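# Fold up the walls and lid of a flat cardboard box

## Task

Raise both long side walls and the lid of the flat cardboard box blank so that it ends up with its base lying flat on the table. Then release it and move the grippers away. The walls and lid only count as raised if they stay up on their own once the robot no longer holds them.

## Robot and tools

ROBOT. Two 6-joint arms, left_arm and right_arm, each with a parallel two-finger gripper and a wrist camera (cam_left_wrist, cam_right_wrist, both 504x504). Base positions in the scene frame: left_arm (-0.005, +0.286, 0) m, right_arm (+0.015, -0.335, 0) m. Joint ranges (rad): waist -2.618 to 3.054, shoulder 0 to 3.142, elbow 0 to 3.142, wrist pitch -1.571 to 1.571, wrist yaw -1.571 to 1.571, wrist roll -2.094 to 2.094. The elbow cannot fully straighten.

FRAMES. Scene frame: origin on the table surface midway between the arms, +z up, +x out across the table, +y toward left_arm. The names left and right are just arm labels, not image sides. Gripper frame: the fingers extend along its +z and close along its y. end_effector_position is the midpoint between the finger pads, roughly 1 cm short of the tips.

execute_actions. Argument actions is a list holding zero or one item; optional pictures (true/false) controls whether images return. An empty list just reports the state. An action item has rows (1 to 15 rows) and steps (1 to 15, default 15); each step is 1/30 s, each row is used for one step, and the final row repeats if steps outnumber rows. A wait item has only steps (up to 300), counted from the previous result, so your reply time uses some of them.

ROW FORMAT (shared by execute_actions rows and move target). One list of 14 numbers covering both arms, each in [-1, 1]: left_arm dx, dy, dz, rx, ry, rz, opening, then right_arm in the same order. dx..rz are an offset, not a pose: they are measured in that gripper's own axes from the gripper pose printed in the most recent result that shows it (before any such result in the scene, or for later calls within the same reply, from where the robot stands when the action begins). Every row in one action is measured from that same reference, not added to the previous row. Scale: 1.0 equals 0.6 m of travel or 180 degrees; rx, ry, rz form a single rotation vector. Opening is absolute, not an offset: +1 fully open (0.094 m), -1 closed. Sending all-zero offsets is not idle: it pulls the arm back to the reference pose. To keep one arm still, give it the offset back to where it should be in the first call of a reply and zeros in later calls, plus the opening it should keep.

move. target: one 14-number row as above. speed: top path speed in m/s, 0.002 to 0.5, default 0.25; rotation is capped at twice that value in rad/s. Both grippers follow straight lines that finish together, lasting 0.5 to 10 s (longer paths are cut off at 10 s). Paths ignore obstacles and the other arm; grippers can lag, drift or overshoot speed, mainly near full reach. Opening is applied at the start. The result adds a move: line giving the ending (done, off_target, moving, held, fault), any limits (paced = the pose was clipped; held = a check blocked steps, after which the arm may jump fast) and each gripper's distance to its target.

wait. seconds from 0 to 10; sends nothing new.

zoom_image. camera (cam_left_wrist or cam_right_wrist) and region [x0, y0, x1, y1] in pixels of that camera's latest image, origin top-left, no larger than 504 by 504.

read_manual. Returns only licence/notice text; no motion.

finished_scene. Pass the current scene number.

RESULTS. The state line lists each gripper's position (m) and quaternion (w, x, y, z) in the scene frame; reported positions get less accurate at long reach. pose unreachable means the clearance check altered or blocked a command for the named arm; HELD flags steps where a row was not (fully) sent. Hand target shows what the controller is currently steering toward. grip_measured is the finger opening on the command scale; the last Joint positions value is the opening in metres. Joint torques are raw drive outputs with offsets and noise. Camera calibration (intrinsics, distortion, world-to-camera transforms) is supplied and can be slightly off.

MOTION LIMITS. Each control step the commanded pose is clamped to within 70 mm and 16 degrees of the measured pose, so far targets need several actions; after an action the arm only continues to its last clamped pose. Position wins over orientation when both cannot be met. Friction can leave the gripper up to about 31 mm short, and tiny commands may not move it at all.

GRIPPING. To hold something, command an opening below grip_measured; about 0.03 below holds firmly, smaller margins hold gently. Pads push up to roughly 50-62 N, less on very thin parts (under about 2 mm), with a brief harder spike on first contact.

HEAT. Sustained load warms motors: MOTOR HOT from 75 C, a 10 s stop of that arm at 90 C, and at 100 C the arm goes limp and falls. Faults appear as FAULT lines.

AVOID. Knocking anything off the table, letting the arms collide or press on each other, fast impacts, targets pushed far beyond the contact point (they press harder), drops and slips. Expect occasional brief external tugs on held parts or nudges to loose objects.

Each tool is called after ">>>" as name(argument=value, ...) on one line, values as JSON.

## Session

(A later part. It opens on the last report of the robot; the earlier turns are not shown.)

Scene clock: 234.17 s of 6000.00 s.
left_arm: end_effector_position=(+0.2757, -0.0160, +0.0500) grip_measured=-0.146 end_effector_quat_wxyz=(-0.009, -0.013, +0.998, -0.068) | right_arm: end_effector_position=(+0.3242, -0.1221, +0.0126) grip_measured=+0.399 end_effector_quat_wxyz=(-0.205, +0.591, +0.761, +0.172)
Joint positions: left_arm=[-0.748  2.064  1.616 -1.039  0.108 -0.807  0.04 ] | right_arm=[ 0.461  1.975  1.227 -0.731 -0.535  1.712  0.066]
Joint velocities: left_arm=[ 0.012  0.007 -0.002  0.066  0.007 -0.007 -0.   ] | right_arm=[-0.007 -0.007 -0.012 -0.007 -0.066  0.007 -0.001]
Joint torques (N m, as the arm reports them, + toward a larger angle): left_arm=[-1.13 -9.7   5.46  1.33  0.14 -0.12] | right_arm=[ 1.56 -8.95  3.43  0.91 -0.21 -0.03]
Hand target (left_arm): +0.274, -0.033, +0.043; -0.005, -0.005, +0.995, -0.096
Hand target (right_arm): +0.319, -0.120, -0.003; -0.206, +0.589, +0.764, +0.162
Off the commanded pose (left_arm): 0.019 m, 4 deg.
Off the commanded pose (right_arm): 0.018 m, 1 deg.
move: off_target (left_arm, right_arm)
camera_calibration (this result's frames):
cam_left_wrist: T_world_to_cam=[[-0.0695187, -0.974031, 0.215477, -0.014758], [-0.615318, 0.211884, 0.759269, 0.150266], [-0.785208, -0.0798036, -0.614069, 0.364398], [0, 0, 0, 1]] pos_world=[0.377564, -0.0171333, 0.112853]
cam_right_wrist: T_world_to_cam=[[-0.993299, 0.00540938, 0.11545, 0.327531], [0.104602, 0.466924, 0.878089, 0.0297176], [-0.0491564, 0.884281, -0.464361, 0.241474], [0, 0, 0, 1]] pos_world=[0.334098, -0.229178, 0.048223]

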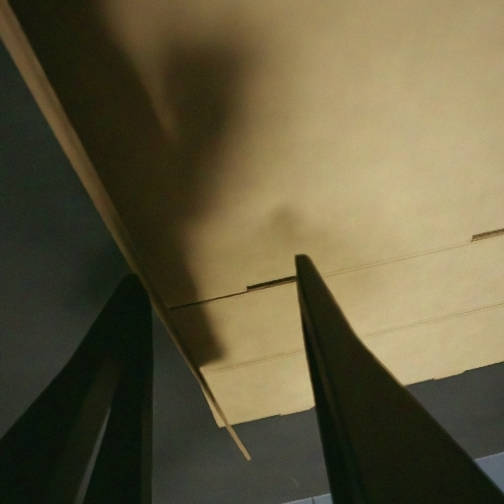

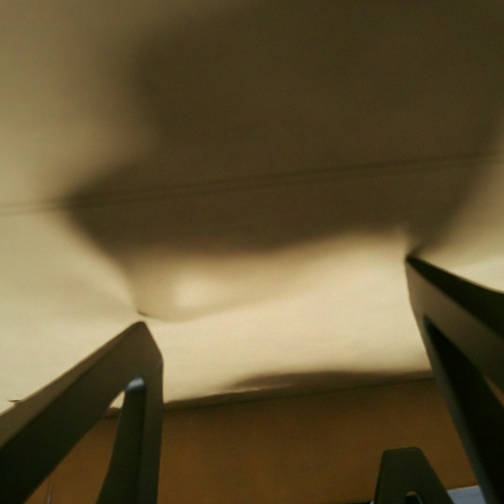

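>>> move(target=[-0.04,0.08,0.0,-0.045,-0.167,0,-0.15,0.0,0,0.02,0,0,0,0.4], speed=0.12)

>>> move(target=[0.012,0,0.02,0,0,0,-0.6,0.0,0,0.02,0,0,0,0.4], speed=0.05)

>>> move(target=[0,0,0,0,0,0,-1,-0.03,0,-0.05,0,0,0,0.4], speed=0.1)

Scene clock: 250.57 s of 6000.00 s.
left_arm: end_effector_position=(+0.3025, +0.0324, +0.0415) grip_measured=-0.147 end_effector_quat_wxyz=(+0.241, -0.029, +0.970, +0.010) | right_arm: end_effector_position=(+0.3275, -0.1178, +0.0135) grip_measured=+0.399 end_effector_quat_wxyz=(-0.203, +0.591, +0.759, +0.180)
Joint positions: left_arm=[-0.823  1.849  1.186 -0.598 -0.383 -0.85   0.04 ] | right_arm=[ 0.468  1.975  1.227 -0.708 -0.538  1.728  0.066]
Joint velocities: left_arm=[ 0.007  0.012 -0.007  0.022 -0.022  0.007  0.   ] | right_arm=[ 0.002  0.002 -0.017 -0.007  0.081  0.022  0.   ]
Joint torques (N m, as the arm reports them, + toward a larger angle): left_arm=[-0.61 -9.9   5.67  1.26 -0.39 -0.08] | right_arm=[ 1.23 -9.74  4.22  0.81 -0.29 -0.04]
Hand target (left_arm): +0.299, +0.032, +0.043; +0.249, -0.029, +0.968, +0.004
Hand target (right_arm): +0.323, -0.116, +0.003; -0.205, +0.591, +0.761, +0.172
Off the commanded pose (left_arm): 0.004 m, 1 deg.
Off the commanded pose (right_arm): 0.012 m, 1 deg.
After step 90, 10.60 s passed at rest.
move: off_target (right_arm)
camera_calibration (this result's frames):
cam_left_wrist: T_world_to_cam=[[-0.0630749, -0.997799, 0.020449, 0.0429566], [-0.918869, 0.0660574, 0.388994, 0.274817], [-0.389489, 0.00574582, -0.921013, 0.274322], [0, 0, 0, 1]] pos_world=[0.362075, 0.0231321, 0.144874]
cam_right_wrist: T_world_to_cam=[[-0.994625, 0.0111232, 0.10294, 0.331925], [0.0966086, 0.45734, 0.884029, 0.0280107], [-0.0372456, 0.889222, -0.455957, 0.234737], [0, 0, 0, 1]] pos_world=[0.336177, -0.225236, 0.0480993]

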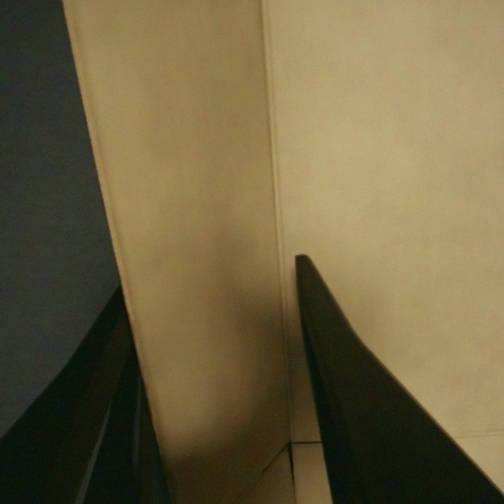

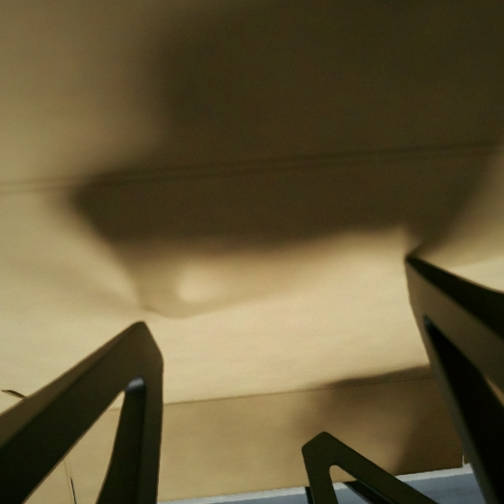

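Scene clock: 251.33 s of 6000.00 s.
left_arm: end_effector_position=(+0.3056, +0.0296, +0.0431) grip_measured=-0.597 end_effector_quat_wxyz=(+0.248, -0.031, +0.968, +0.004) | right_arm: end_effector_position=(+0.3316, -0.1132, +0.0143) grip_measured=+0.399 end_effector_quat_wxyz=(-0.198, +0.590, +0.759, +0.190)
Joint positions: left_arm=[-0.823  1.849  1.186 -0.579 -0.386 -0.85   0.019] | right_arm=[ 0.475  1.975  1.227 -0.68  -0.539  1.742  0.066]
Joint velocities: left_arm=[ 0.002  0.002  0.012  0.007 -0.022 -0.007 -0.001] | right_arm=[ 0.007 -0.007  0.007  0.007 -0.066 -0.007  0.001]
Joint torques (N m, as the arm reports them, + toward a larger angle): left_arm=[-0.01 -7.12  5.17  1.42 -0.31 -0.04] | right_arm=[ 1.26 -9.64  4.26  0.81 -0.29  0.  ]
Hand target (left_arm): +0.301, +0.033, +0.028; +0.241, -0.029, +0.970, +0.010
Hand target (right_arm): +0.326, -0.112, +0.004; -0.202, +0.591, +0.760, +0.180
Off the commanded pose (left_arm): 0.016 m, 1 deg.
Off the commanded pose (right_arm): 0.012 m, 1 deg.
move: off_target (left_arm, right_arm)
camera_calibration (this result's frames):
cam_left_wrist: T_world_to_cam=[[-0.0625048, -0.997534, 0.0319295, 0.0396392], [-0.924565, 0.0699215, 0.374553, 0.279492], [-0.375862, -0.00610951, -0.926656, 0.273439], [0, 0, 0, 1]] pos_world=[0.363661, 0.0216695, 0.147433]
cam_right_wrist: T_world_to_cam=[[-0.996295, 0.0149413, 0.0846936, 0.337091], [0.0823791, 0.448597, 0.889929, 0.0284349], [-0.0246967, 0.893609, -0.448166, 0.22742], [0, 0, 0, 1]] pos_world=[0.339116, -0.221017, 0.0480676]

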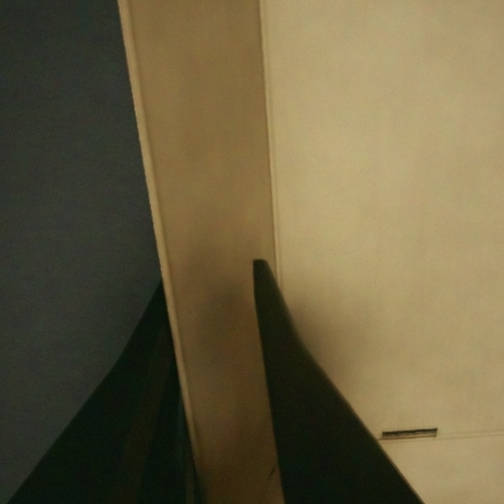

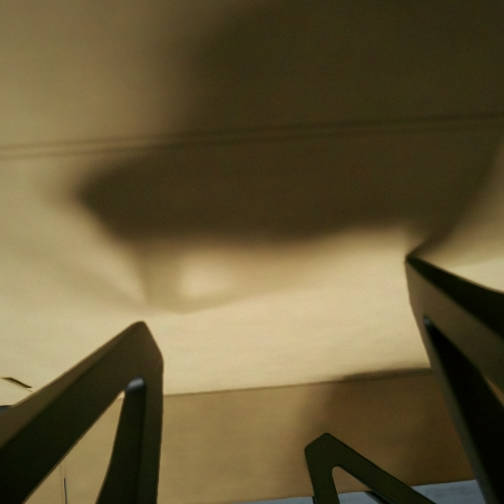

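Scene clock: 252.27 s of 6000.00 s.
left_arm: end_effector_position=(+0.3073, +0.0253, +0.0453) grip_measured=-0.980 end_effector_quat_wxyz=(+0.252, -0.031, +0.967, -0.005) | right_arm: end_effector_position=(+0.3272, -0.1451, +0.0156) grip_measured=+0.399 end_effector_quat_wxyz=(-0.210, +0.596, +0.756, +0.171)
Joint positions: left_arm=[-0.824  1.847  1.188 -0.563 -0.381 -0.849  0.001] | right_arm=[ 0.394  1.967  1.227 -0.783 -0.546  1.648  0.066]
Joint velocities: left_arm=[-0.007  0.012 -0.002  0.007  0.051  0.051  0.001] | right_arm=[-0.002 -0.007 -0.007 -0.081 -0.139 -0.066 -0.   ]
Joint torques (N m, as the arm reports them, + toward a larger angle): left_arm=[ 0.19 -8.39  7.99  1.   -0.37 -0.03] | right_arm=[  0.09 -13.1    7.08   0.44  -0.4   -0.13]
Hand target (left_arm): +0.306, +0.029, +0.043; +0.248, -0.031, +0.968, +0.004
Hand target (right_arm): +0.338, -0.144, +0.030; -0.198, +0.590, +0.759, +0.190
Off the commanded pose (left_arm): 0.005 m, 1 deg.
Off the commanded pose (right_arm): 0.018 m, 3 deg.
move: off_target (right_arm)
camera_calibration (this result's frames):
cam_left_wrist: T_world_to_cam=[[-0.0672917, -0.996582, 0.0479232, 0.0361688], [-0.927667, 0.0801759, 0.364699, 0.281693], [-0.367295, -0.0199156, -0.929891, 0.27398], [0, 0, 0, 1]] pos_world=[0.364383, 0.0189166, 0.150305]
cam_right_wrist: T_world_to_cam=[[-0.991657, 0.0172328, 0.127746, 0.331224], [0.121159, 0.462933, 0.878074, 0.0315164], [-0.0440062, 0.886226, -0.461159, 0.261865], [0, 0, 0, 1]] pos_world=[0.336166, -0.25237, 0.0507752]

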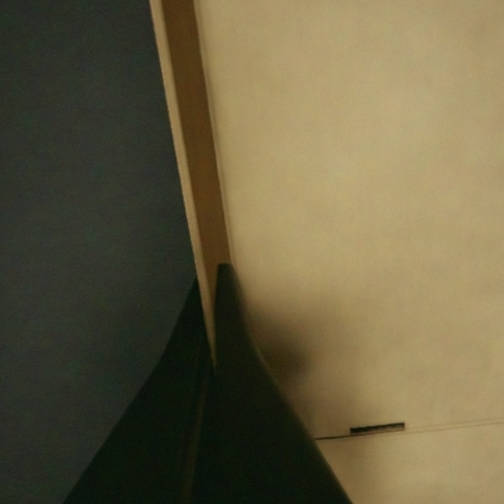

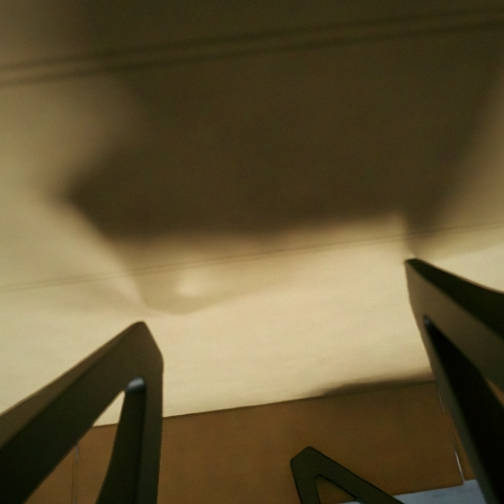

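>>> move(target=[0,0.12,0,0,0,0.02,-1,0.08,0.019,0.025,0,0,0,0.4], speed=0.06)

>>> move(target=[0,0,0,0,0,0,-1,-0.035,0,0.058,0,0,0,0.4], speed=0.06)

Scene clock: 259.63 s of 6000.00 s.
left_arm: end_effector_position=(+0.3086, +0.0907, +0.0474) grip_measured=-0.980 end_effector_quat_wxyz=(+0.256, -0.007, +0.967, +0.001) | right_arm: end_effector_position=(+0.3198, -0.1003, +0.0282) grip_measured=+0.399 end_effector_quat_wxyz=(-0.214, +0.597, +0.755, +0.166)
Joint positions: left_arm=[-0.681  1.67   0.972 -0.468 -0.333 -0.655  0.001] | right_arm=[ 0.519  1.967  1.281 -0.774 -0.539  1.794  0.066]
Joint velocities: left_arm=[ 0.012  0.007 -0.012 -0.022 -0.007  0.037  0.   ] | right_arm=[-0.002 -0.022  0.007 -0.007 -0.007 -0.007 -0.001]
Joint torques (N m, as the arm reports them, + toward a larger angle): left_arm=[ 0.64 -8.39  5.54  1.29 -0.25  0.11] | right_arm=[  0.99 -10.26   6.89   0.65  -0.27   0.  ]
Hand target (left_arm): +0.304, +0.097, +0.045; +0.253, -0.001, +0.967, +0.004
Hand target (right_arm): +0.326, -0.095, +0.028; -0.209, +0.596, +0.756, +0.171
Off the commanded pose (left_arm): 0.009 m, 1 deg.
Off the commanded pose (right_arm): 0.009 m, 1 deg.
After step 90, 2.87 s passed at rest.
move: done
camera_calibration (this result's frames):
cam_left_wrist: T_world_to_cam=[[-0.110279, -0.993602, 0.0243725, 0.115398], [-0.92619, 0.111631, 0.360152, 0.27378], [-0.360569, 0.0171436, -0.932575, 0.272412], [0, 0, 0, 1]] pos_world=[0.364522, 0.0794268, 0.15263]
cam_right_wrist: T_world_to_cam=[[-0.98997, 0.0172589, 0.140219, 0.320677], [0.132141, 0.464245, 0.875794, -0.00269087], [-0.0499807, 0.885539, -0.461869, 0.229512], [0, 0, 0, 1]] pos_world=[0.329287, -0.207527, 0.063396]

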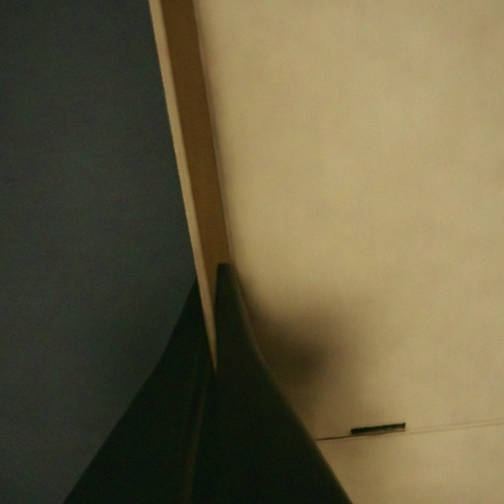

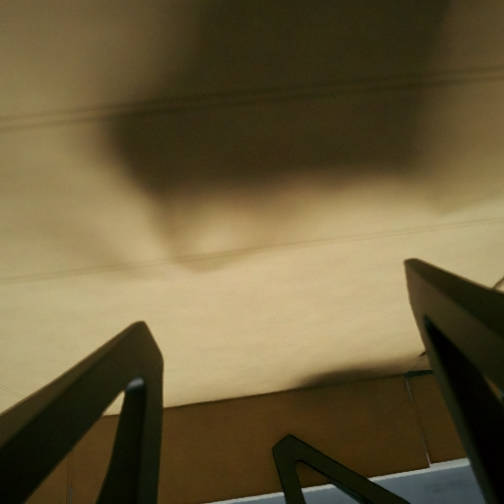

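Scene clock: 260.60 s of 6000.00 s.
left_arm: end_effector_position=(+0.3086, +0.0908, +0.0474) grip_measured=-0.980 end_effector_quat_wxyz=(+0.256, -0.007, +0.967, +0.001) | right_arm: end_effector_position=(+0.3230, -0.0949, +0.0119) grip_measured=+0.399 end_effector_quat_wxyz=(-0.220, +0.592, +0.753, +0.183)
Joint positions: left_arm=[-0.681  1.67   0.972 -0.468 -0.333 -0.655  0.001] | right_arm=[ 0.518  1.999  1.242 -0.676 -0.565  1.795  0.066]
Joint velocities: left_arm=[ 0.007  0.007  0.002 -0.007 -0.051 -0.022 -0.001] | right_arm=[ 0.022 -0.007 -0.002 -0.022 -0.051 -0.066  0.001]
Joint torques (N m, as the arm reports them, + toward a larger angle): left_arm=[ 0.07 -7.04  8.14  1.26 -0.29 -0.02] | right_arm=[ 0.63 -8.03  3.18  1.08 -0.03 -0.08]
Hand target (left_arm): +0.309, +0.091, +0.047; +0.256, -0.007, +0.967, +0.001
Hand target (right_arm): +0.319, -0.100, -0.011; -0.214, +0.597, +0.755, +0.166
Off the commanded pose (left_arm): 0.000 m, 0 deg.
Off the commanded pose (right_arm): 0.025 m, 2 deg.
move: off_target (right_arm)
camera_calibration (this result's frames):
cam_left_wrist: T_world_to_cam=[[-0.110135, -0.993625, 0.0240829, 0.115425], [-0.926289, 0.111396, 0.359971, 0.273859], [-0.360358, 0.0173376, -0.932653, 0.272363], [0, 0, 0, 1]] pos_world=[0.364533, 0.0794597, 0.152659]
cam_right_wrist: T_world_to_cam=[[-0.991686, 0.011319, 0.128179, 0.326118], [0.120382, 0.43349, 0.893082, 0.00937595], [-0.0454557, 0.901087, -0.431249, 0.217002], [0, 0, 0, 1]] pos_world=[0.332142, -0.203293, 0.0434067]

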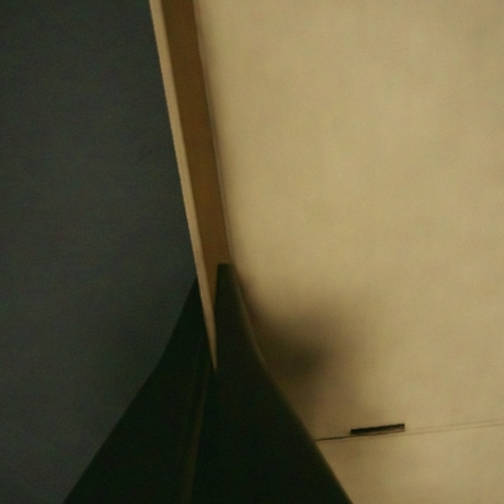

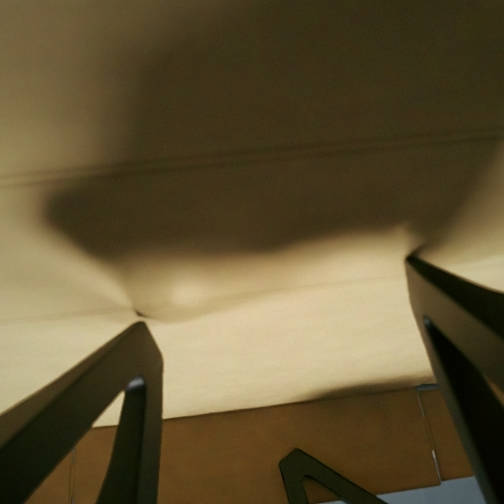

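>>> move(target=[0.005,-0.033,0.009,-0.121,0,0.069,-1,-0.02,0,0.03,0,0,0,0.4], speed=0.12)

>>> move(target=[0.005,-0.036,0.009,-0.121,0,0.069,-1,-0.02,0,0.03,0,0,0,0.4], speed=0.12)

Scene clock: 267.37 s of 6000.00 s.
left_arm: end_effector_position=(+0.3084, +0.0758, +0.0421) grip_measured=-0.980 end_effector_quat_wxyz=(+0.250, +0.043, +0.946, +0.203) | right_arm: end_effector_position=(+0.3289, -0.0887, +0.0133) grip_measured=+0.399 end_effector_quat_wxyz=(-0.221, +0.585, +0.754, +0.203)
Joint positions: left_arm=[-0.843  1.971  1.304 -0.854 -0.654 -0.763  0.001] | right_arm=[ 0.518  2.004  1.241 -0.634 -0.588  1.796  0.066]
Joint velocities: left_arm=[ 0.002 -0.007 -0.002 -0.022 -0.022 -0.022  0.001] | right_arm=[ 0.012  0.002  0.002 -0.007  0.022  0.022  0.   ]
Joint torques (N m, as the arm reports them, + toward a larger angle): left_arm=[-0.76 -7.24  9.42  0.41 -0.52 -0.16] | right_arm=[ 0.45 -8.61  3.27  1.02 -0.07 -0.1 ]
Hand target (left_arm): +0.308, +0.071, +0.040; +0.250, +0.048, +0.944, +0.210
Hand target (right_arm): +0.323, -0.095, -0.009; -0.220, +0.592, +0.754, +0.183
Off the commanded pose (left_arm): 0.005 m, 1 deg.
Off the commanded pose (right_arm): 0.025 m, 2 deg.
After step 90, 1.60 s passed at rest.
move: off_target (right_arm)
camera_calibration (this result's frames):
cam_left_wrist: T_world_to_cam=[[-0.105314, -0.918058, -0.382203, 0.110541], [-0.925109, -0.0505471, 0.376323, 0.288463], [-0.364806, 0.393212, -0.84398, 0.236726], [0, 0, 0, 1]] pos_world=[0.36486, 0.0229808, 0.133486]
cam_right_wrist: T_world_to_cam=[[-0.994453, 0.00418742, 0.105101, 0.332356], [0.097884, 0.402614, 0.910121, 0.00914666], [-0.0385043, 0.91536, -0.400791, 0.210891], [0, 0, 0, 1]] pos_world=[0.337737, -0.198116, 0.0412676]

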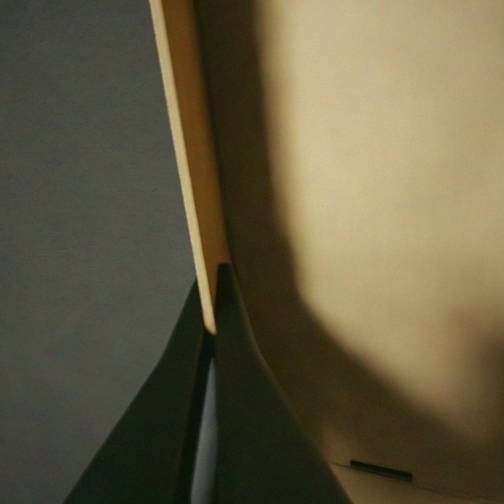

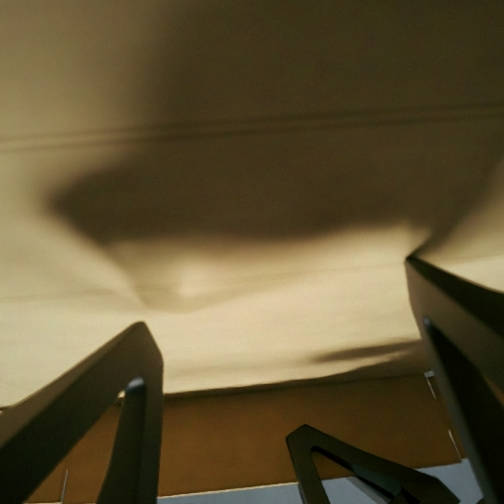

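Scene clock: 269.57 s of 6000.00 s.
left_arm: end_effector_position=(+0.3089, +0.0648, +0.0383) grip_measured=-0.980 end_effector_quat_wxyz=(+0.232, +0.087, +0.886, +0.392) | right_arm: end_effector_position=(+0.3348, -0.0851, +0.0136) grip_measured=+0.399 end_effector_quat_wxyz=(-0.223, +0.575, +0.755, +0.221)
Joint positions: left_arm=[-0.935  2.342  1.709 -1.362 -0.874 -0.968  0.001] | right_arm=[ 0.512  2.013  1.241 -0.598 -0.611  1.782  0.066]
Joint velocities: left_arm=[ 0.002  0.002  0.002 -0.066 -0.007 -0.066  0.   ] | right_arm=[-0.002  0.002 -0.007 -0.022 -0.007 -0.051  0.   ]
Joint torques (N m, as the arm reports them, + toward a larger angle): left_arm=[-0.87 -7.5   8.51 -0.37 -0.62 -0.15] | right_arm=[ 1.05 -8.78  3.45  1.01 -0.1   0.05]
Hand target (left_arm): +0.308, +0.060, +0.027; +0.233, +0.097, +0.880, +0.403
Hand target (right_arm): +0.329, -0.088, -0.007; -0.221, +0.584, +0.754, +0.202
Off the commanded pose (left_arm): 0.012 m, 2 deg.
Off the commanded pose (right_arm): 0.023 m, 2 deg.
move: off_target (left_arm, right_arm)
camera_calibration (this result's frames):
cam_left_wrist: T_world_to_cam=[[-0.0972346, -0.691875, -0.71544, 0.0947137], [-0.920754, -0.210363, 0.328573, 0.300615], [-0.377834, 0.690693, -0.616591, 0.214047], [0, 0, 0, 1]] pos_world=[0.366876, -0.0190724, 0.100968]
cam_right_wrist: T_world_to_cam=[[-0.996573, -0.00833231, 0.0822997, 0.338093], [0.0732724, 0.37282, 0.925006, 0.0123141], [-0.0383904, 0.927866, -0.370932, 0.208482], [0, 0, 0, 1]] pos_world=[0.344035, -0.195218, 0.0381172]

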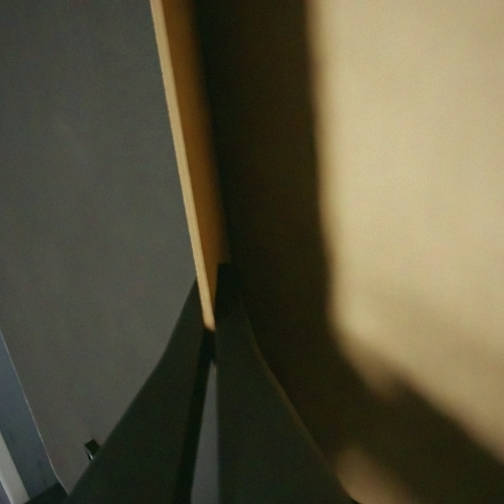

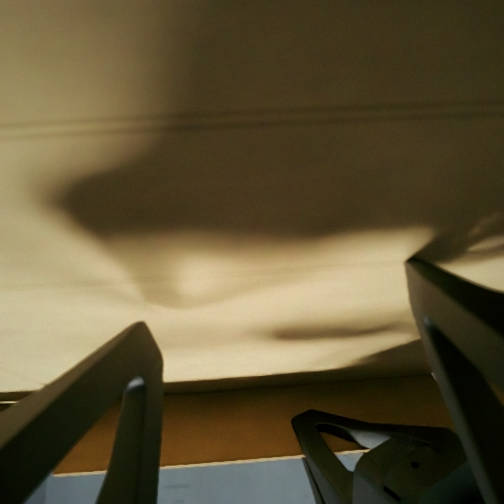

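>>> move(target=[-0.005,0.05,-0.01,0.232,0,-0.132,0.0,0,0,0,0,0,0,0.4], speed=0.25)

Scene clock: 274.23 s of 6000.00 s.
left_arm: end_effector_position=(+0.3096, +0.0795, +0.0670) grip_measured=-0.003 end_effector_quat_wxyz=(+0.254, -0.016, +0.967, +0.013) | right_arm: end_effector_position=(+0.3346, -0.0847, +0.0140) grip_measured=+0.399 end_effector_quat_wxyz=(-0.225, +0.575, +0.755, +0.222)
Joint positions: left_arm=[-0.716  1.689  1.084 -0.595 -0.365 -0.709  0.047] | right_arm=[ 0.512  2.013  1.241 -0.598 -0.615  1.782  0.066]
Joint velocities: left_arm=[ 0.007  0.002 -0.007 -0.051  0.051  0.007  0.001] | right_arm=[ 0.002  0.007  0.002  0.007 -0.007  0.007  0.001]
Joint torques (N m, as the arm reports them, + toward a larger angle): left_arm=[ 0.63 -8.68  5.79  1.51 -0.11  0.03] | right_arm=[  0.46 -11.86   5.37   0.71  -0.32  -0.07]
Hand target (left_arm): +0.309, +0.079, +0.067; +0.256, -0.016, +0.967, -0.001
Hand target (right_arm): +0.335, -0.085, +0.014; -0.223, +0.575, +0.755, +0.221
Off the commanded pose (left_arm): 0.003 m, 2 deg.
Off the commanded pose (right_arm): 0.001 m, 0 deg.
move: done
camera_calibration (this result's frames):
cam_left_wrist: T_world_to_cam=[[-0.0863649, -0.996244, 0.00619252, 0.0979208], [-0.926821, 0.0826234, 0.366301, 0.271009], [-0.365437, 0.0258962, -0.930476, 0.291904], [0, 0, 0, 1]] pos_world=[0.366306, 0.0676022, 0.171733]
cam_right_wrist: T_world_to_cam=[[-0.996447, -0.00940352, 0.0837006, 0.337691], [0.0743232, 0.369366, 0.926307, 0.0111484], [-0.0396267, 0.929237, -0.367354, 0.208748], [0, 0, 0, 1]] pos_world=[0.343935, -0.194919, 0.0380927]

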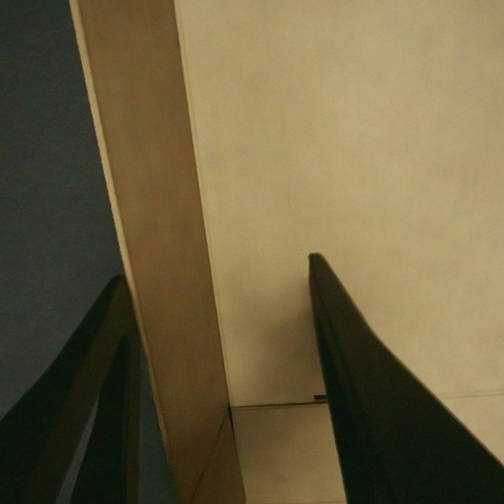

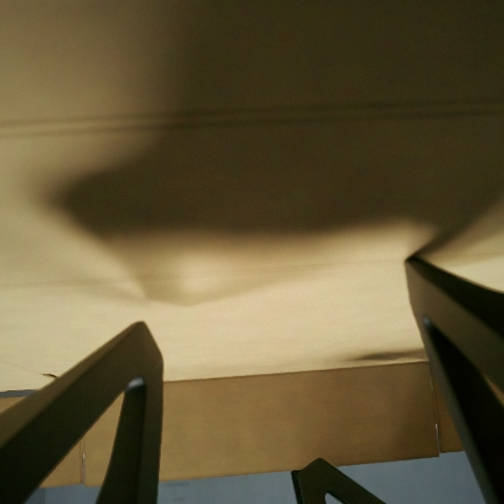

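>>> move(target=[0.005,-0.008,0.009,0.097,0,-0.055,0,-0.04,0,0.065,0,0,0,0.4], speed=0.15)

>>> move(target=[0.012,-0.052,0.022,0,0,0,0,-0.04,0,0.065,0,0,0,0.4], speed=0.04)

Scene clock: 296.93 s of 6000.00 s.
left_arm: end_effector_position=(+0.3149, +0.0784, +0.0622) grip_measured=-0.003 end_effector_quat_wxyz=(+0.258, -0.059, +0.955, -0.134) | right_arm: end_effector_position=(+0.3392, -0.0720, +0.0130) grip_measured=+0.399 end_effector_quat_wxyz=(-0.248, +0.564, +0.747, +0.250)
Joint positions: left_arm=[-0.599  1.573  0.88  -0.299 -0.116 -0.716  0.047] | right_arm=[ 0.512  2.043  1.241 -0.53  -0.686  1.796  0.066]
Joint velocities: left_arm=[-0.007  0.012 -0.022  0.037 -0.022  0.007 -0.001] | right_arm=[-0.012  0.012  0.002 -0.081 -0.022 -0.022 -0.   ]
Joint torques (N m, as the arm reports them, + toward a larger angle): left_arm=[ 0.24 -7.63  6.25  1.87  0.13 -0.2 ] | right_arm=[ 1.03 -5.96  2.41  1.56  0.48 -0.16]
Hand target (left_arm): +0.310, +0.075, +0.061; +0.252, -0.060, +0.954, -0.154
Hand target (right_arm): +0.334, -0.082, -0.028; -0.227, +0.573, +0.756, +0.220
Off the commanded pose (left_arm): 0.006 m, 3 deg.
Off the commanded pose (right_arm): 0.045 m, 4 deg.
After step 90, 18.07 s passed at rest.
move: off_target (left_arm, right_arm)
camera_calibration (this result's frames):
cam_left_wrist: T_world_to_cam=[[-0.0818073, -0.948897, 0.304799, 0.0735907], [-0.934309, 0.179479, 0.307985, 0.276157], [-0.346951, -0.259581, -0.901245, 0.30418], [0, 0, 0, 1]] pos_world=[0.369572, 0.0992252, 0.166658]
cam_right_wrist: T_world_to_cam=[[-0.996228, -0.0202735, 0.0843728, 0.341687], [0.0745721, 0.297161, 0.951911, 0.00140828], [-0.0443708, 0.954612, -0.294528, 0.199337], [0, 0, 0, 1]] pos_world=[0.349138, -0.183781, 0.0285408]

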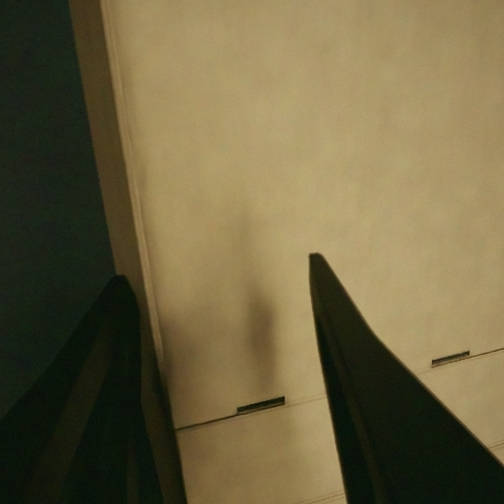

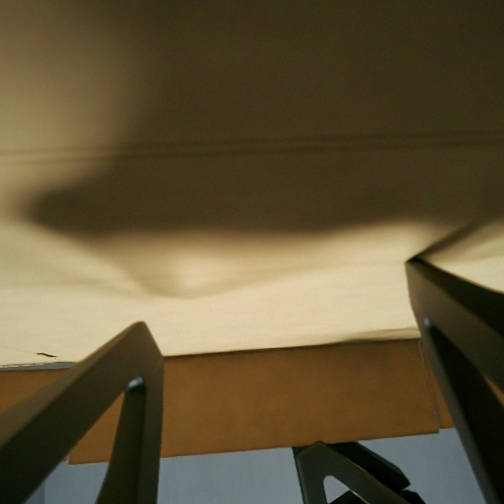

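Scene clock: 298.30 s of 6000.00 s.
left_arm: end_effector_position=(+0.3154, +0.0648, +0.0544) grip_measured=-0.003 end_effector_quat_wxyz=(+0.263, -0.067, +0.956, -0.109) | right_arm: end_effector_position=(+0.3459, -0.0596, +0.0142) grip_measured=+0.399 end_effector_quat_wxyz=(-0.270, +0.557, +0.734, +0.279)
Joint positions: left_arm=[-0.662  1.639  0.924 -0.31  -0.198 -0.776  0.047] | right_arm=[ 0.512  2.07   1.241 -0.449 -0.753  1.831  0.066]
Joint velocities: left_arm=[-0.012 -0.012  0.012 -0.037 -0.022 -0.051  0.001] | right_arm=[-0.007 -0.012 -0.002 -0.007 -0.007 -0.037 -0.   ]
Joint torques (N m, as the arm reports them, + toward a larger angle): left_arm=[-1.48 -5.23 11.    1.71  0.09 -0.14] | right_arm=[ 1.51 -5.85  2.89  1.52  0.42 -0.38]
Hand target (left_arm): +0.315, +0.045, +0.057; +0.257, -0.059, +0.955, -0.134
Hand target (right_arm): +0.339, -0.066, -0.028; -0.250, +0.563, +0.748, +0.248
Off the commanded pose (left_arm): 0.021 m, 3 deg.
Off the commanded pose (right_arm): 0.047 m, 4 deg.
move: off_target (left_arm, right_arm)
camera_calibration (this result's frames):
cam_left_wrist: T_world_to_cam=[[-0.0543075, -0.963538, 0.262003, 0.0577499], [-0.940548, 0.137469, 0.310598, 0.285966], [-0.33529, -0.229559, -0.91372, 0.288816], [0, 0, 0, 1]] pos_world=[0.368938, 0.0826333, 0.159946]
cam_right_wrist: T_world_to_cam=[[-0.996261, -0.0184508, 0.084396, 0.348628], [0.0782386, 0.221539, 0.972008, -0.00992662], [-0.0366313, 0.974977, -0.219267, 0.18555], [0, 0, 0, 1]] pos_world=[0.354899, -0.172276, 0.0209109]

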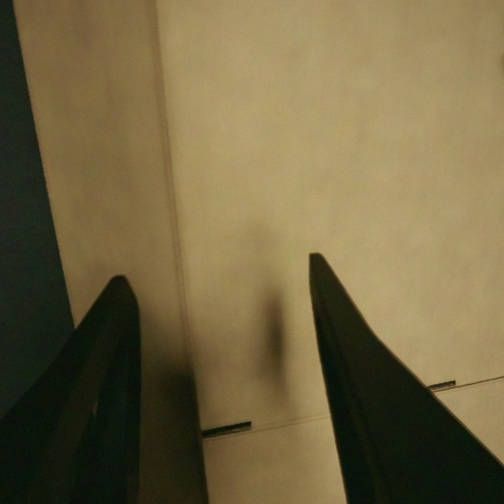

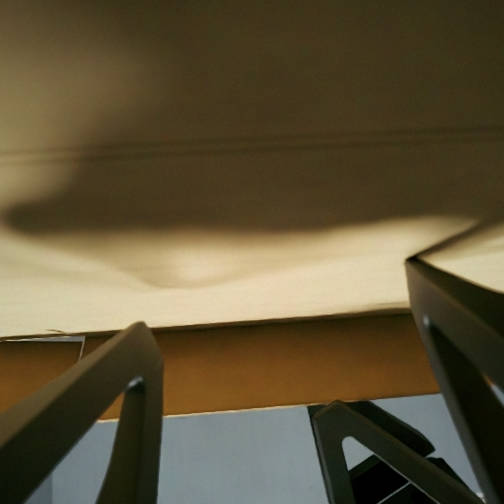

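>>> move(target=[0.014,-0.06,0.025,0.02,0,-0.01,0,-0.02,0,0.02,0,-0.09,0,0.4], speed=0.05)

Scene clock: 305.17 s of 6000.00 s.
left_arm: end_effector_position=(+0.3168, +0.0529, +0.0441) grip_measured=-0.003 end_effector_quat_wxyz=(+0.269, -0.084, +0.954, -0.107) | right_arm: end_effector_position=(+0.3458, -0.0564, +0.0142) grip_measured=+0.399 end_effector_quat_wxyz=(-0.192, +0.588, +0.754, +0.219)
Joint positions: left_arm=[-0.701  1.693  0.935 -0.271 -0.238 -0.839  0.047] | right_arm=[ 0.593  2.044  1.306 -0.554 -0.527  1.899  0.066]
Joint velocities: left_arm=[ 0.017 -0.012 -0.017 -0.022 -0.007 -0.037  0.   ] | right_arm=[-0.002 -0.002 -0.017  0.081  0.051 -0.007 -0.   ]
Joint torques (N m, as the arm reports them, + toward a larger angle): left_arm=[-1.69 -5.26 10.81  1.83  0.22 -0.14] | right_arm=[  1.47 -10.14   5.58   1.05   0.56  -0.17]
Hand target (left_arm): +0.317, +0.027, +0.047; +0.262, -0.073, +0.952, -0.143
Hand target (right_arm): +0.348, -0.060, -0.001; -0.162, +0.591, +0.765, +0.200
Off the commanded pose (left_arm): 0.027 m, 4 deg.
Off the commanded pose (right_arm): 0.017 m, 4 deg.
After step 90, 0.73 s passed at rest.
move: off_target (left_arm, right_arm)
camera_calibration (this result's frames):
cam_left_wrist: T_world_to_cam=[[-0.0225919, -0.963833, 0.265547, 0.0387783], [-0.947584, 0.105319, 0.30165, 0.296448], [-0.318707, -0.244813, -0.915692, 0.272813], [0, 0, 0, 1]] pos_world=[0.368733, 0.0729424, 0.150092]
cam_right_wrist: T_world_to_cam=[[-0.998683, 0.0289898, 0.0423278, 0.352667], [0.0505211, 0.412181, 0.9097, 0.0105687], [0.00892529, 0.91064, -0.413103, 0.165773], [0, 0, 0, 1]] pos_world=[0.350189, -0.16554, 0.0439394]

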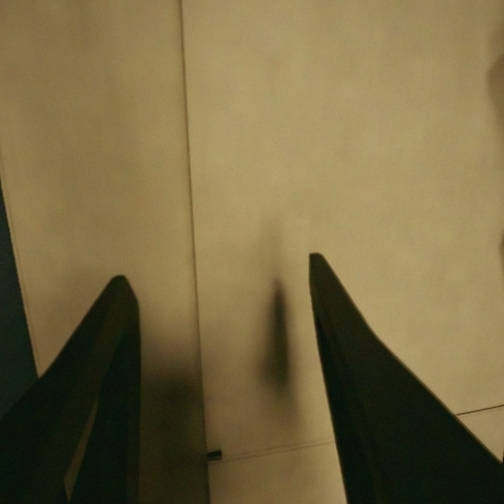

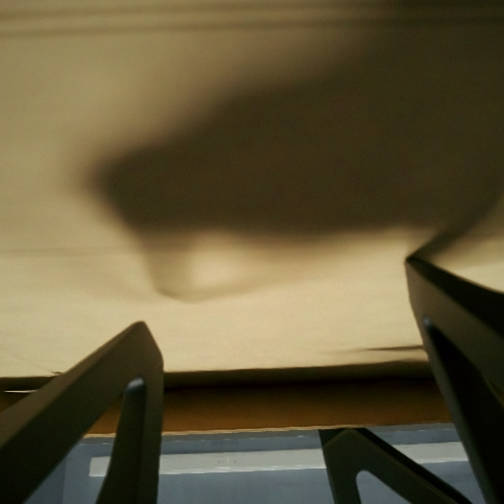

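>>> move(target=[0.027,-0.05,0.046,0.02,0,-0.01,0,-0.012,0,0.02,0,-0.02,0,0.4], speed=0.04)

Scene clock: 309.37 s of 6000.00 s.
left_arm: end_effector_position=(+0.3215, +0.0197, +0.0267) grip_measured=-0.003 end_effector_quat_wxyz=(+0.280, -0.090, +0.945, -0.143) | right_arm: end_effector_position=(+0.3454, -0.0546, +0.0144) grip_measured=+0.399 end_effector_quat_wxyz=(-0.188, +0.593, +0.752, +0.217)
Joint positions: left_arm=[-0.751  1.79   0.935 -0.115 -0.236 -0.896  0.047] | right_arm=[ 0.601  2.042  1.306 -0.551 -0.516  1.917  0.066]
Joint velocities: left_arm=[ 0.002 -0.007  0.002 -0.051 -0.037 -0.051 -0.001] | right_arm=[ 0.007 -0.022  0.007  0.037  0.007 -0.007 -0.   ]
Joint torques (N m, as the arm reports them, + toward a larger angle): left_arm=[-0.19 -6.1   9.24  1.5  -0.15 -0.09] | right_arm=[ 1.52 -9.98  6.01  0.95  0.34 -0.14]
Hand target (left_arm): +0.320, +0.016, +0.020; +0.269, -0.090, +0.948, -0.141
Hand target (right_arm): +0.347, -0.056, +0.001; -0.168, +0.595, +0.760, +0.201
Off the commanded pose (left_arm): 0.007 m, 1 deg.
Off the commanded pose (right_arm): 0.014 m, 3 deg.
move: off_target (right_arm)
camera_calibration (this result's frames):
cam_left_wrist: T_world_to_cam=[[-0.0360225, -0.941816, 0.334194, 0.0136547], [-0.955718, 0.130201, 0.263913, 0.312807], [-0.29207, -0.309889, -0.904801, 0.242627], [0, 0, 0, 1]] pos_world=[0.370312, 0.0473196, 0.132412]
cam_right_wrist: T_world_to_cam=[[-0.998308, 0.0399054, 0.0422883, 0.352705], [0.0551209, 0.418064, 0.906744, 0.0084173], [0.0185047, 0.907541, -0.419556, 0.160854], [0, 0, 0, 1]] pos_world=[0.348668, -0.163575, 0.0449395]

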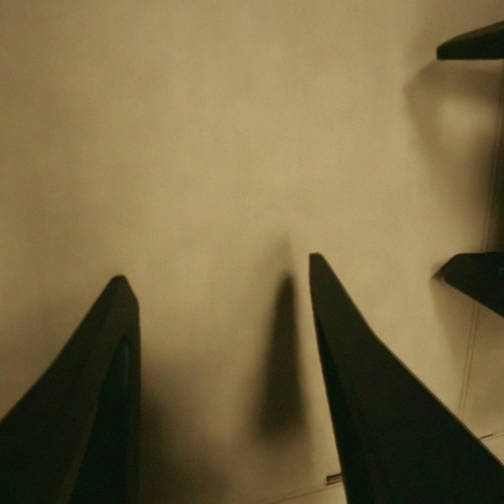

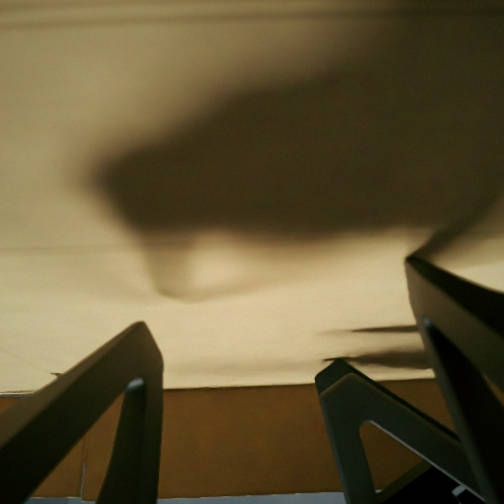

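>>> move(target=[-0.085,-0.03,-0.15,-0.09,0,0.05,1,0.05,0,-0.12,0,0,0,0.4], speed=0.2)

Scene clock: 318.37 s of 6000.00 s.
left_arm: end_effector_position=(+0.3146, +0.0382, +0.1316) grip_measured=+1.000 end_effector_quat_wxyz=(+0.279, -0.057, +0.959, +0.007) | right_arm: end_effector_position=(+0.3333, -0.0702, +0.0786) grip_measured=+0.399 end_effector_quat_wxyz=(-0.195, +0.596, +0.752, +0.203)
Joint positions: left_arm=[-0.814  1.745  1.395 -0.857 -0.443 -0.879  0.094] | right_arm=[ 0.579  1.914  1.405 -0.824 -0.523  1.889  0.066]
Joint velocities: left_arm=[-0.002 -0.017  0.002 -0.007  0.022 -0.007  0.   ] | right_arm=[-0.007  0.007  0.002 -0.022  0.007  0.051  0.   ]
Joint torques (N m, as the arm reports them, + toward a larger angle): left_arm=[-0.57 -6.5  10.85  1.02 -0.42 -0.1 ] | right_arm=[ -0.2  -13.08   7.26   0.75  -0.33  -0.12]
Hand target (left_arm): +0.314, +0.034, +0.130; +0.277, -0.055, +0.959, +0.013
Hand target (right_arm): +0.340, -0.071, +0.091; -0.188, +0.593, +0.752, +0.217
Off the commanded pose (left_arm): 0.003 m, 1 deg.
Off the commanded pose (right_arm): 0.014 m, 2 deg.
After step 90, 4.43 s passed at rest.
move: off_target (right_arm)
camera_calibration (this result's frames):
cam_left_wrist: T_world_to_cam=[[-0.0116602, -0.999325, 0.0348489, 0.0296131], [-0.949069, 0.0220341, 0.314296, 0.271519], [-0.314851, -0.0294093, -0.948685, 0.343567], [0, 0, 0, 1]] pos_world=[0.366208, 0.0337145, 0.239567]
cam_right_wrist: T_world_to_cam=[[-0.996804, 0.0373874, 0.0705974, 0.335575], [0.0798266, 0.432012, 0.898328, -0.0491686], [0.00308717, 0.901092, -0.433616, 0.207997], [0, 0, 0, 1]] pos_world=[0.337785, -0.178729, 0.11067]

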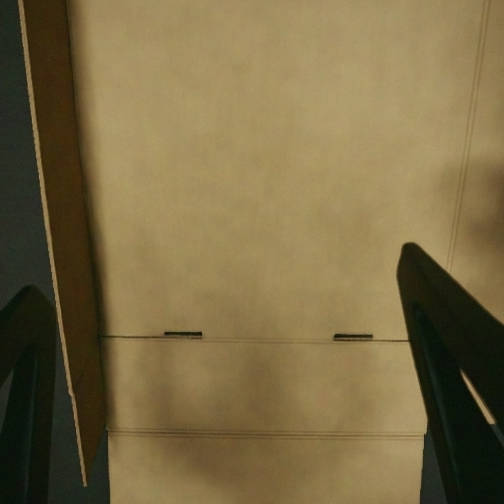

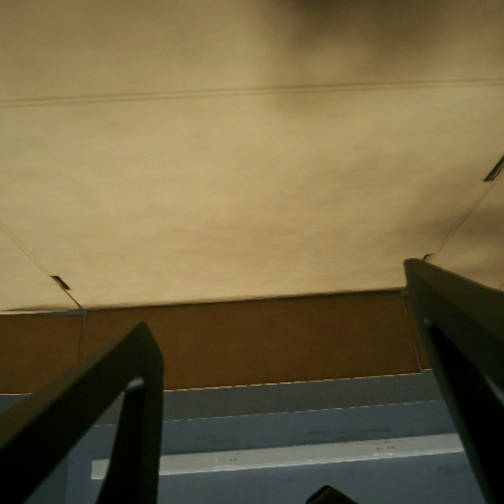

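>>> move(target=[0.065,0.117,0.128,0.019,0,0.03,1,-0.422,-0.096,-0.298,0.001,-0.023,-0.431,1], speed=0.3)

Scene clock: 334.67 s of 6000.00 s.
left_arm: end_effector_position=(+0.3195, +0.1034, +0.0466) grip_measured=+1.000 end_effector_quat_wxyz=(+0.280, -0.003, +0.960, -0.005) | right_arm: end_effector_position=(+0.3411, -0.3819, +0.0862) grip_measured=+1.000 end_effector_quat_wxyz=(-0.003, +0.001, +0.964, +0.266)
Joint positions: left_arm=[-0.635  1.643  0.91  -0.367 -0.331 -0.59   0.094] | right_arm=[-0.298  1.974  1.532 -1.36  -0.491 -0.449  0.094]
Joint velocities: left_arm=[-0.007  0.002 -0.002  0.022 -0.022 -0.037  0.   ] | right_arm=[ 0.002 -0.017 -0.007  0.022  0.007 -0.037  0.   ]
Joint torques (N m, as the arm reports them, + toward a larger angle): left_arm=[ 0.7  -8.31  5.76  1.5  -0.21  0.08] | right_arm=[  0.27 -10.03   6.72  -0.17  -0.29  -0.16]
Hand target (left_arm): +0.317, +0.108, +0.046; +0.280, -0.003, +0.960, -0.008
Hand target (right_arm): +0.343, -0.385, +0.086; -0.005, -0.001, +0.964, +0.264
Off the commanded pose (left_arm): 0.006 m, 0 deg.
Off the commanded pose (right_arm): 0.005 m, 1 deg.
After step 90, 10.33 s passed at rest.
move: done
camera_calibration (this result's frames):
cam_left_wrist: T_world_to_cam=[[-0.122017, -0.992162, 0.0269499, 0.13272], [-0.941831, 0.124309, 0.312253, 0.288686], [-0.313156, 0.0127181, -0.949617, 0.261544], [0, 0, 0, 1]] pos_world=[0.369992, 0.0924672, 0.154646]
cam_right_wrist: T_world_to_cam=[[-0.284268, -0.817567, -0.500775, -0.16584], [-0.812822, -0.0714848, 0.578109, 0.217876], [-0.508441, 0.571379, -0.644215, 0.558835], [0, 0, 0, 1]] pos_world=[0.414086, -0.439317, 0.151005]

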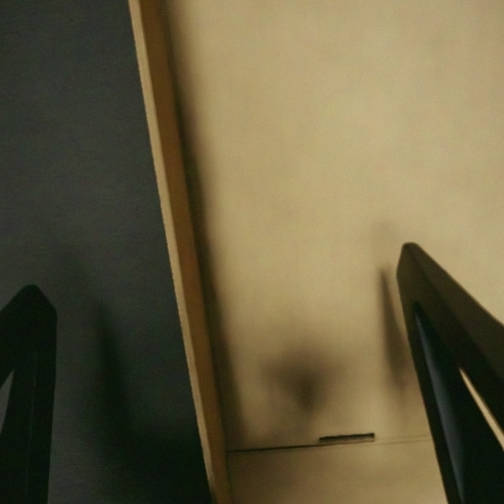

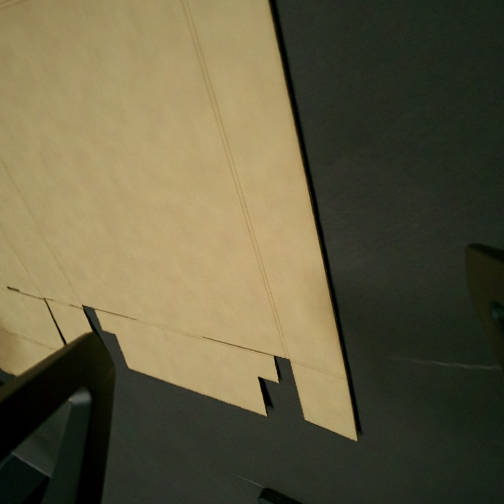

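>>> move(target=[0.005,0.005,0.008,0,0,0,-1,0,0.004,0.113,0,0,0,1], speed=0.08)

>>> move(target=[0,0,0,0,0,0,-1,0,0.066,0.05,0,0,0,1], speed=0.04)

Scene clock: 342.03 s of 6000.00 s.
left_arm: end_effector_position=(+0.3201, +0.1025, +0.0470) grip_measured=-0.980 end_effector_quat_wxyz=(+0.281, -0.002, +0.960, -0.007) | right_arm: end_effector_position=(+0.3451, -0.3497, +0.0349) grip_measured=+1.000 end_effector_quat_wxyz=(+0.005, -0.001, +0.966, +0.260)
Joint positions: left_arm=[-0.635  1.643  0.91  -0.363 -0.329 -0.588  0.001] | right_arm=[-0.205  1.974  1.328 -1.084 -0.504 -0.343  0.094]
Joint velocities: left_arm=[-0.007 -0.022 -0.007  0.022  0.022  0.007  0.   ] | right_arm=[ 0.002  0.007 -0.017  0.022  0.095  0.11   0.   ]
Joint torques (N m, as the arm reports them, + toward a larger angle): left_arm=[ 0.63 -6.52  6.36  1.59 -0.27  0.04] | right_arm=[  0.98 -10.52   3.95   0.16  -0.47  -0.01]
Hand target (left_arm): +0.320, +0.107, +0.041; +0.280, -0.004, +0.960, -0.005
Hand target (right_arm): +0.342, -0.345, +0.029; -0.003, +0.002, +0.964, +0.265
Off the commanded pose (left_arm): 0.007 m, 0 deg.
Off the commanded pose (right_arm): 0.009 m, 1 deg.
After step 90, 3.00 s passed at rest.
move: done
camera_calibration (this result's frames):
cam_left_wrist: T_world_to_cam=[[-0.124712, -0.991739, 0.0300256, 0.132539], [-0.942234, 0.12786, 0.309591, 0.289116], [-0.310873, 0.0103188, -0.950396, 0.261648], [0, 0, 0, 1]] pos_world=[0.370283, 0.0917782, 0.155182]
cam_right_wrist: T_world_to_cam=[[-0.275643, -0.823659, -0.495587, -0.169335], [-0.822847, -0.0643478, 0.564608, 0.259449], [-0.496935, 0.563422, -0.660009, 0.503284], [0, 0, 0, 1]] pos_world=[0.41691, -0.406341, 0.101764]

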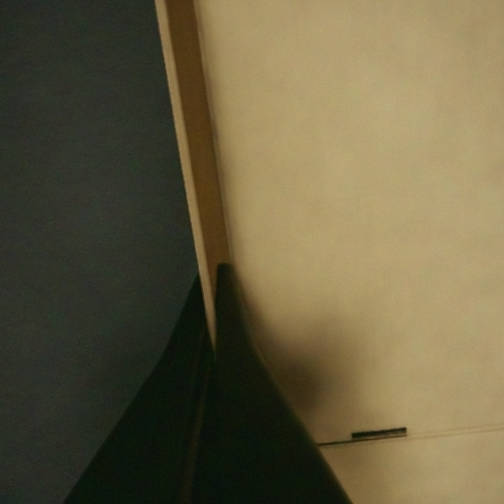

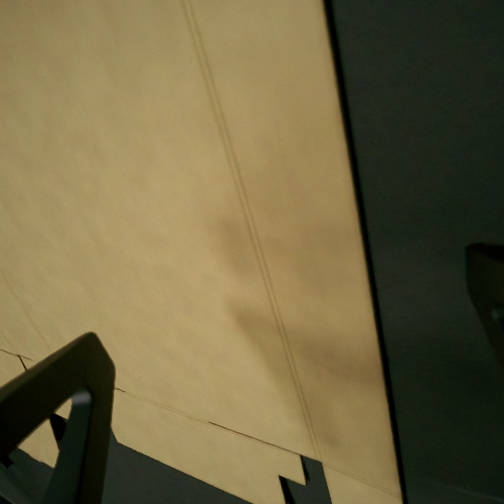

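Scene clock: 343.53 s of 6000.00 s.
left_arm: end_effector_position=(+0.3192, +0.1083, +0.0464) grip_measured=-0.980 end_effector_quat_wxyz=(+0.281, -0.003, +0.960, +0.008) | right_arm: end_effector_position=(+0.3527, -0.3145, +0.0315) grip_measured=+1.000 end_effector_quat_wxyz=(+0.015, +0.002, +0.970, +0.242)
Joint positions: left_arm=[-0.635  1.643  0.91  -0.38  -0.354 -0.587  0.001] | right_arm=[-0.086  1.929  1.265 -0.969 -0.486 -0.191  0.094]
Joint velocities: left_arm=[ 0.002 -0.017 -0.002  0.022 -0.007  0.051  0.   ] | right_arm=[-0.007 -0.017 -0.012  0.007  0.022 -0.007  0.   ]
Joint torques (N m, as the arm reports them, + toward a larger angle): left_arm=[ 0.06 -6.83  8.15  1.5  -0.07 -0.03] | right_arm=[  2.15 -11.39   3.12   0.38  -0.78  -0.05]
Hand target (left_arm): +0.320, +0.103, +0.047; +0.281, -0.002, +0.960, -0.006
Hand target (right_arm): +0.345, -0.301, +0.029; +0.005, -0.001, +0.966, +0.259
Off the commanded pose (left_arm): 0.006 m, 2 deg.
Off the commanded pose (right_arm): 0.016 m, 2 deg.
move: off_target (right_arm)
camera_calibration (this result's frames):
cam_left_wrist: T_world_to_cam=[[-0.114279, -0.993447, 0.00159105, 0.136403], [-0.943418, 0.109026, 0.313172, 0.289909], [-0.311293, 0.034288, -0.949695, 0.258241], [0, 0, 0, 1]] pos_world=[0.369482, 0.0950469, 0.154242]
cam_right_wrist: T_world_to_cam=[[-0.277128, -0.838461, -0.469237, -0.144914], [-0.832699, -0.0340763, 0.552676, 0.283244], [-0.479387, 0.543896, -0.688742, 0.473485], [0, 0, 0, 1]] pos_world=[0.42268, -0.369379, 0.101568]

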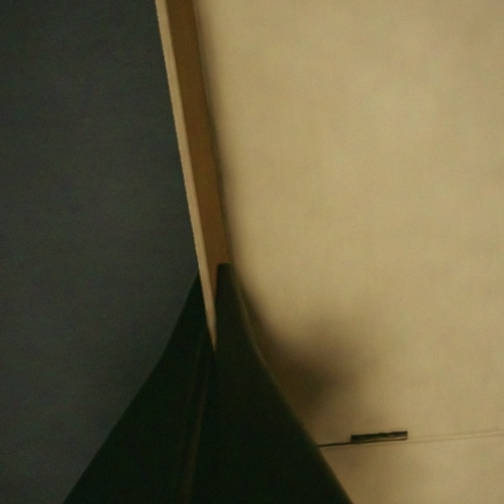

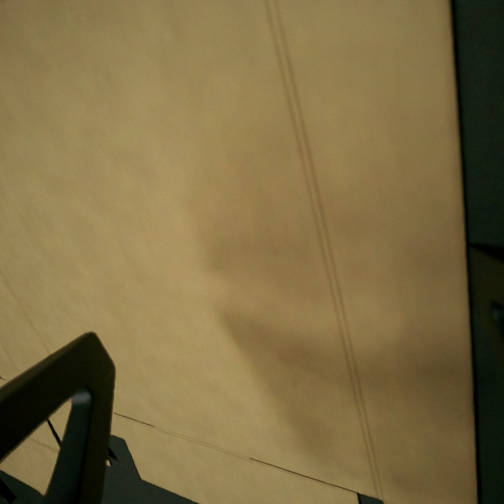

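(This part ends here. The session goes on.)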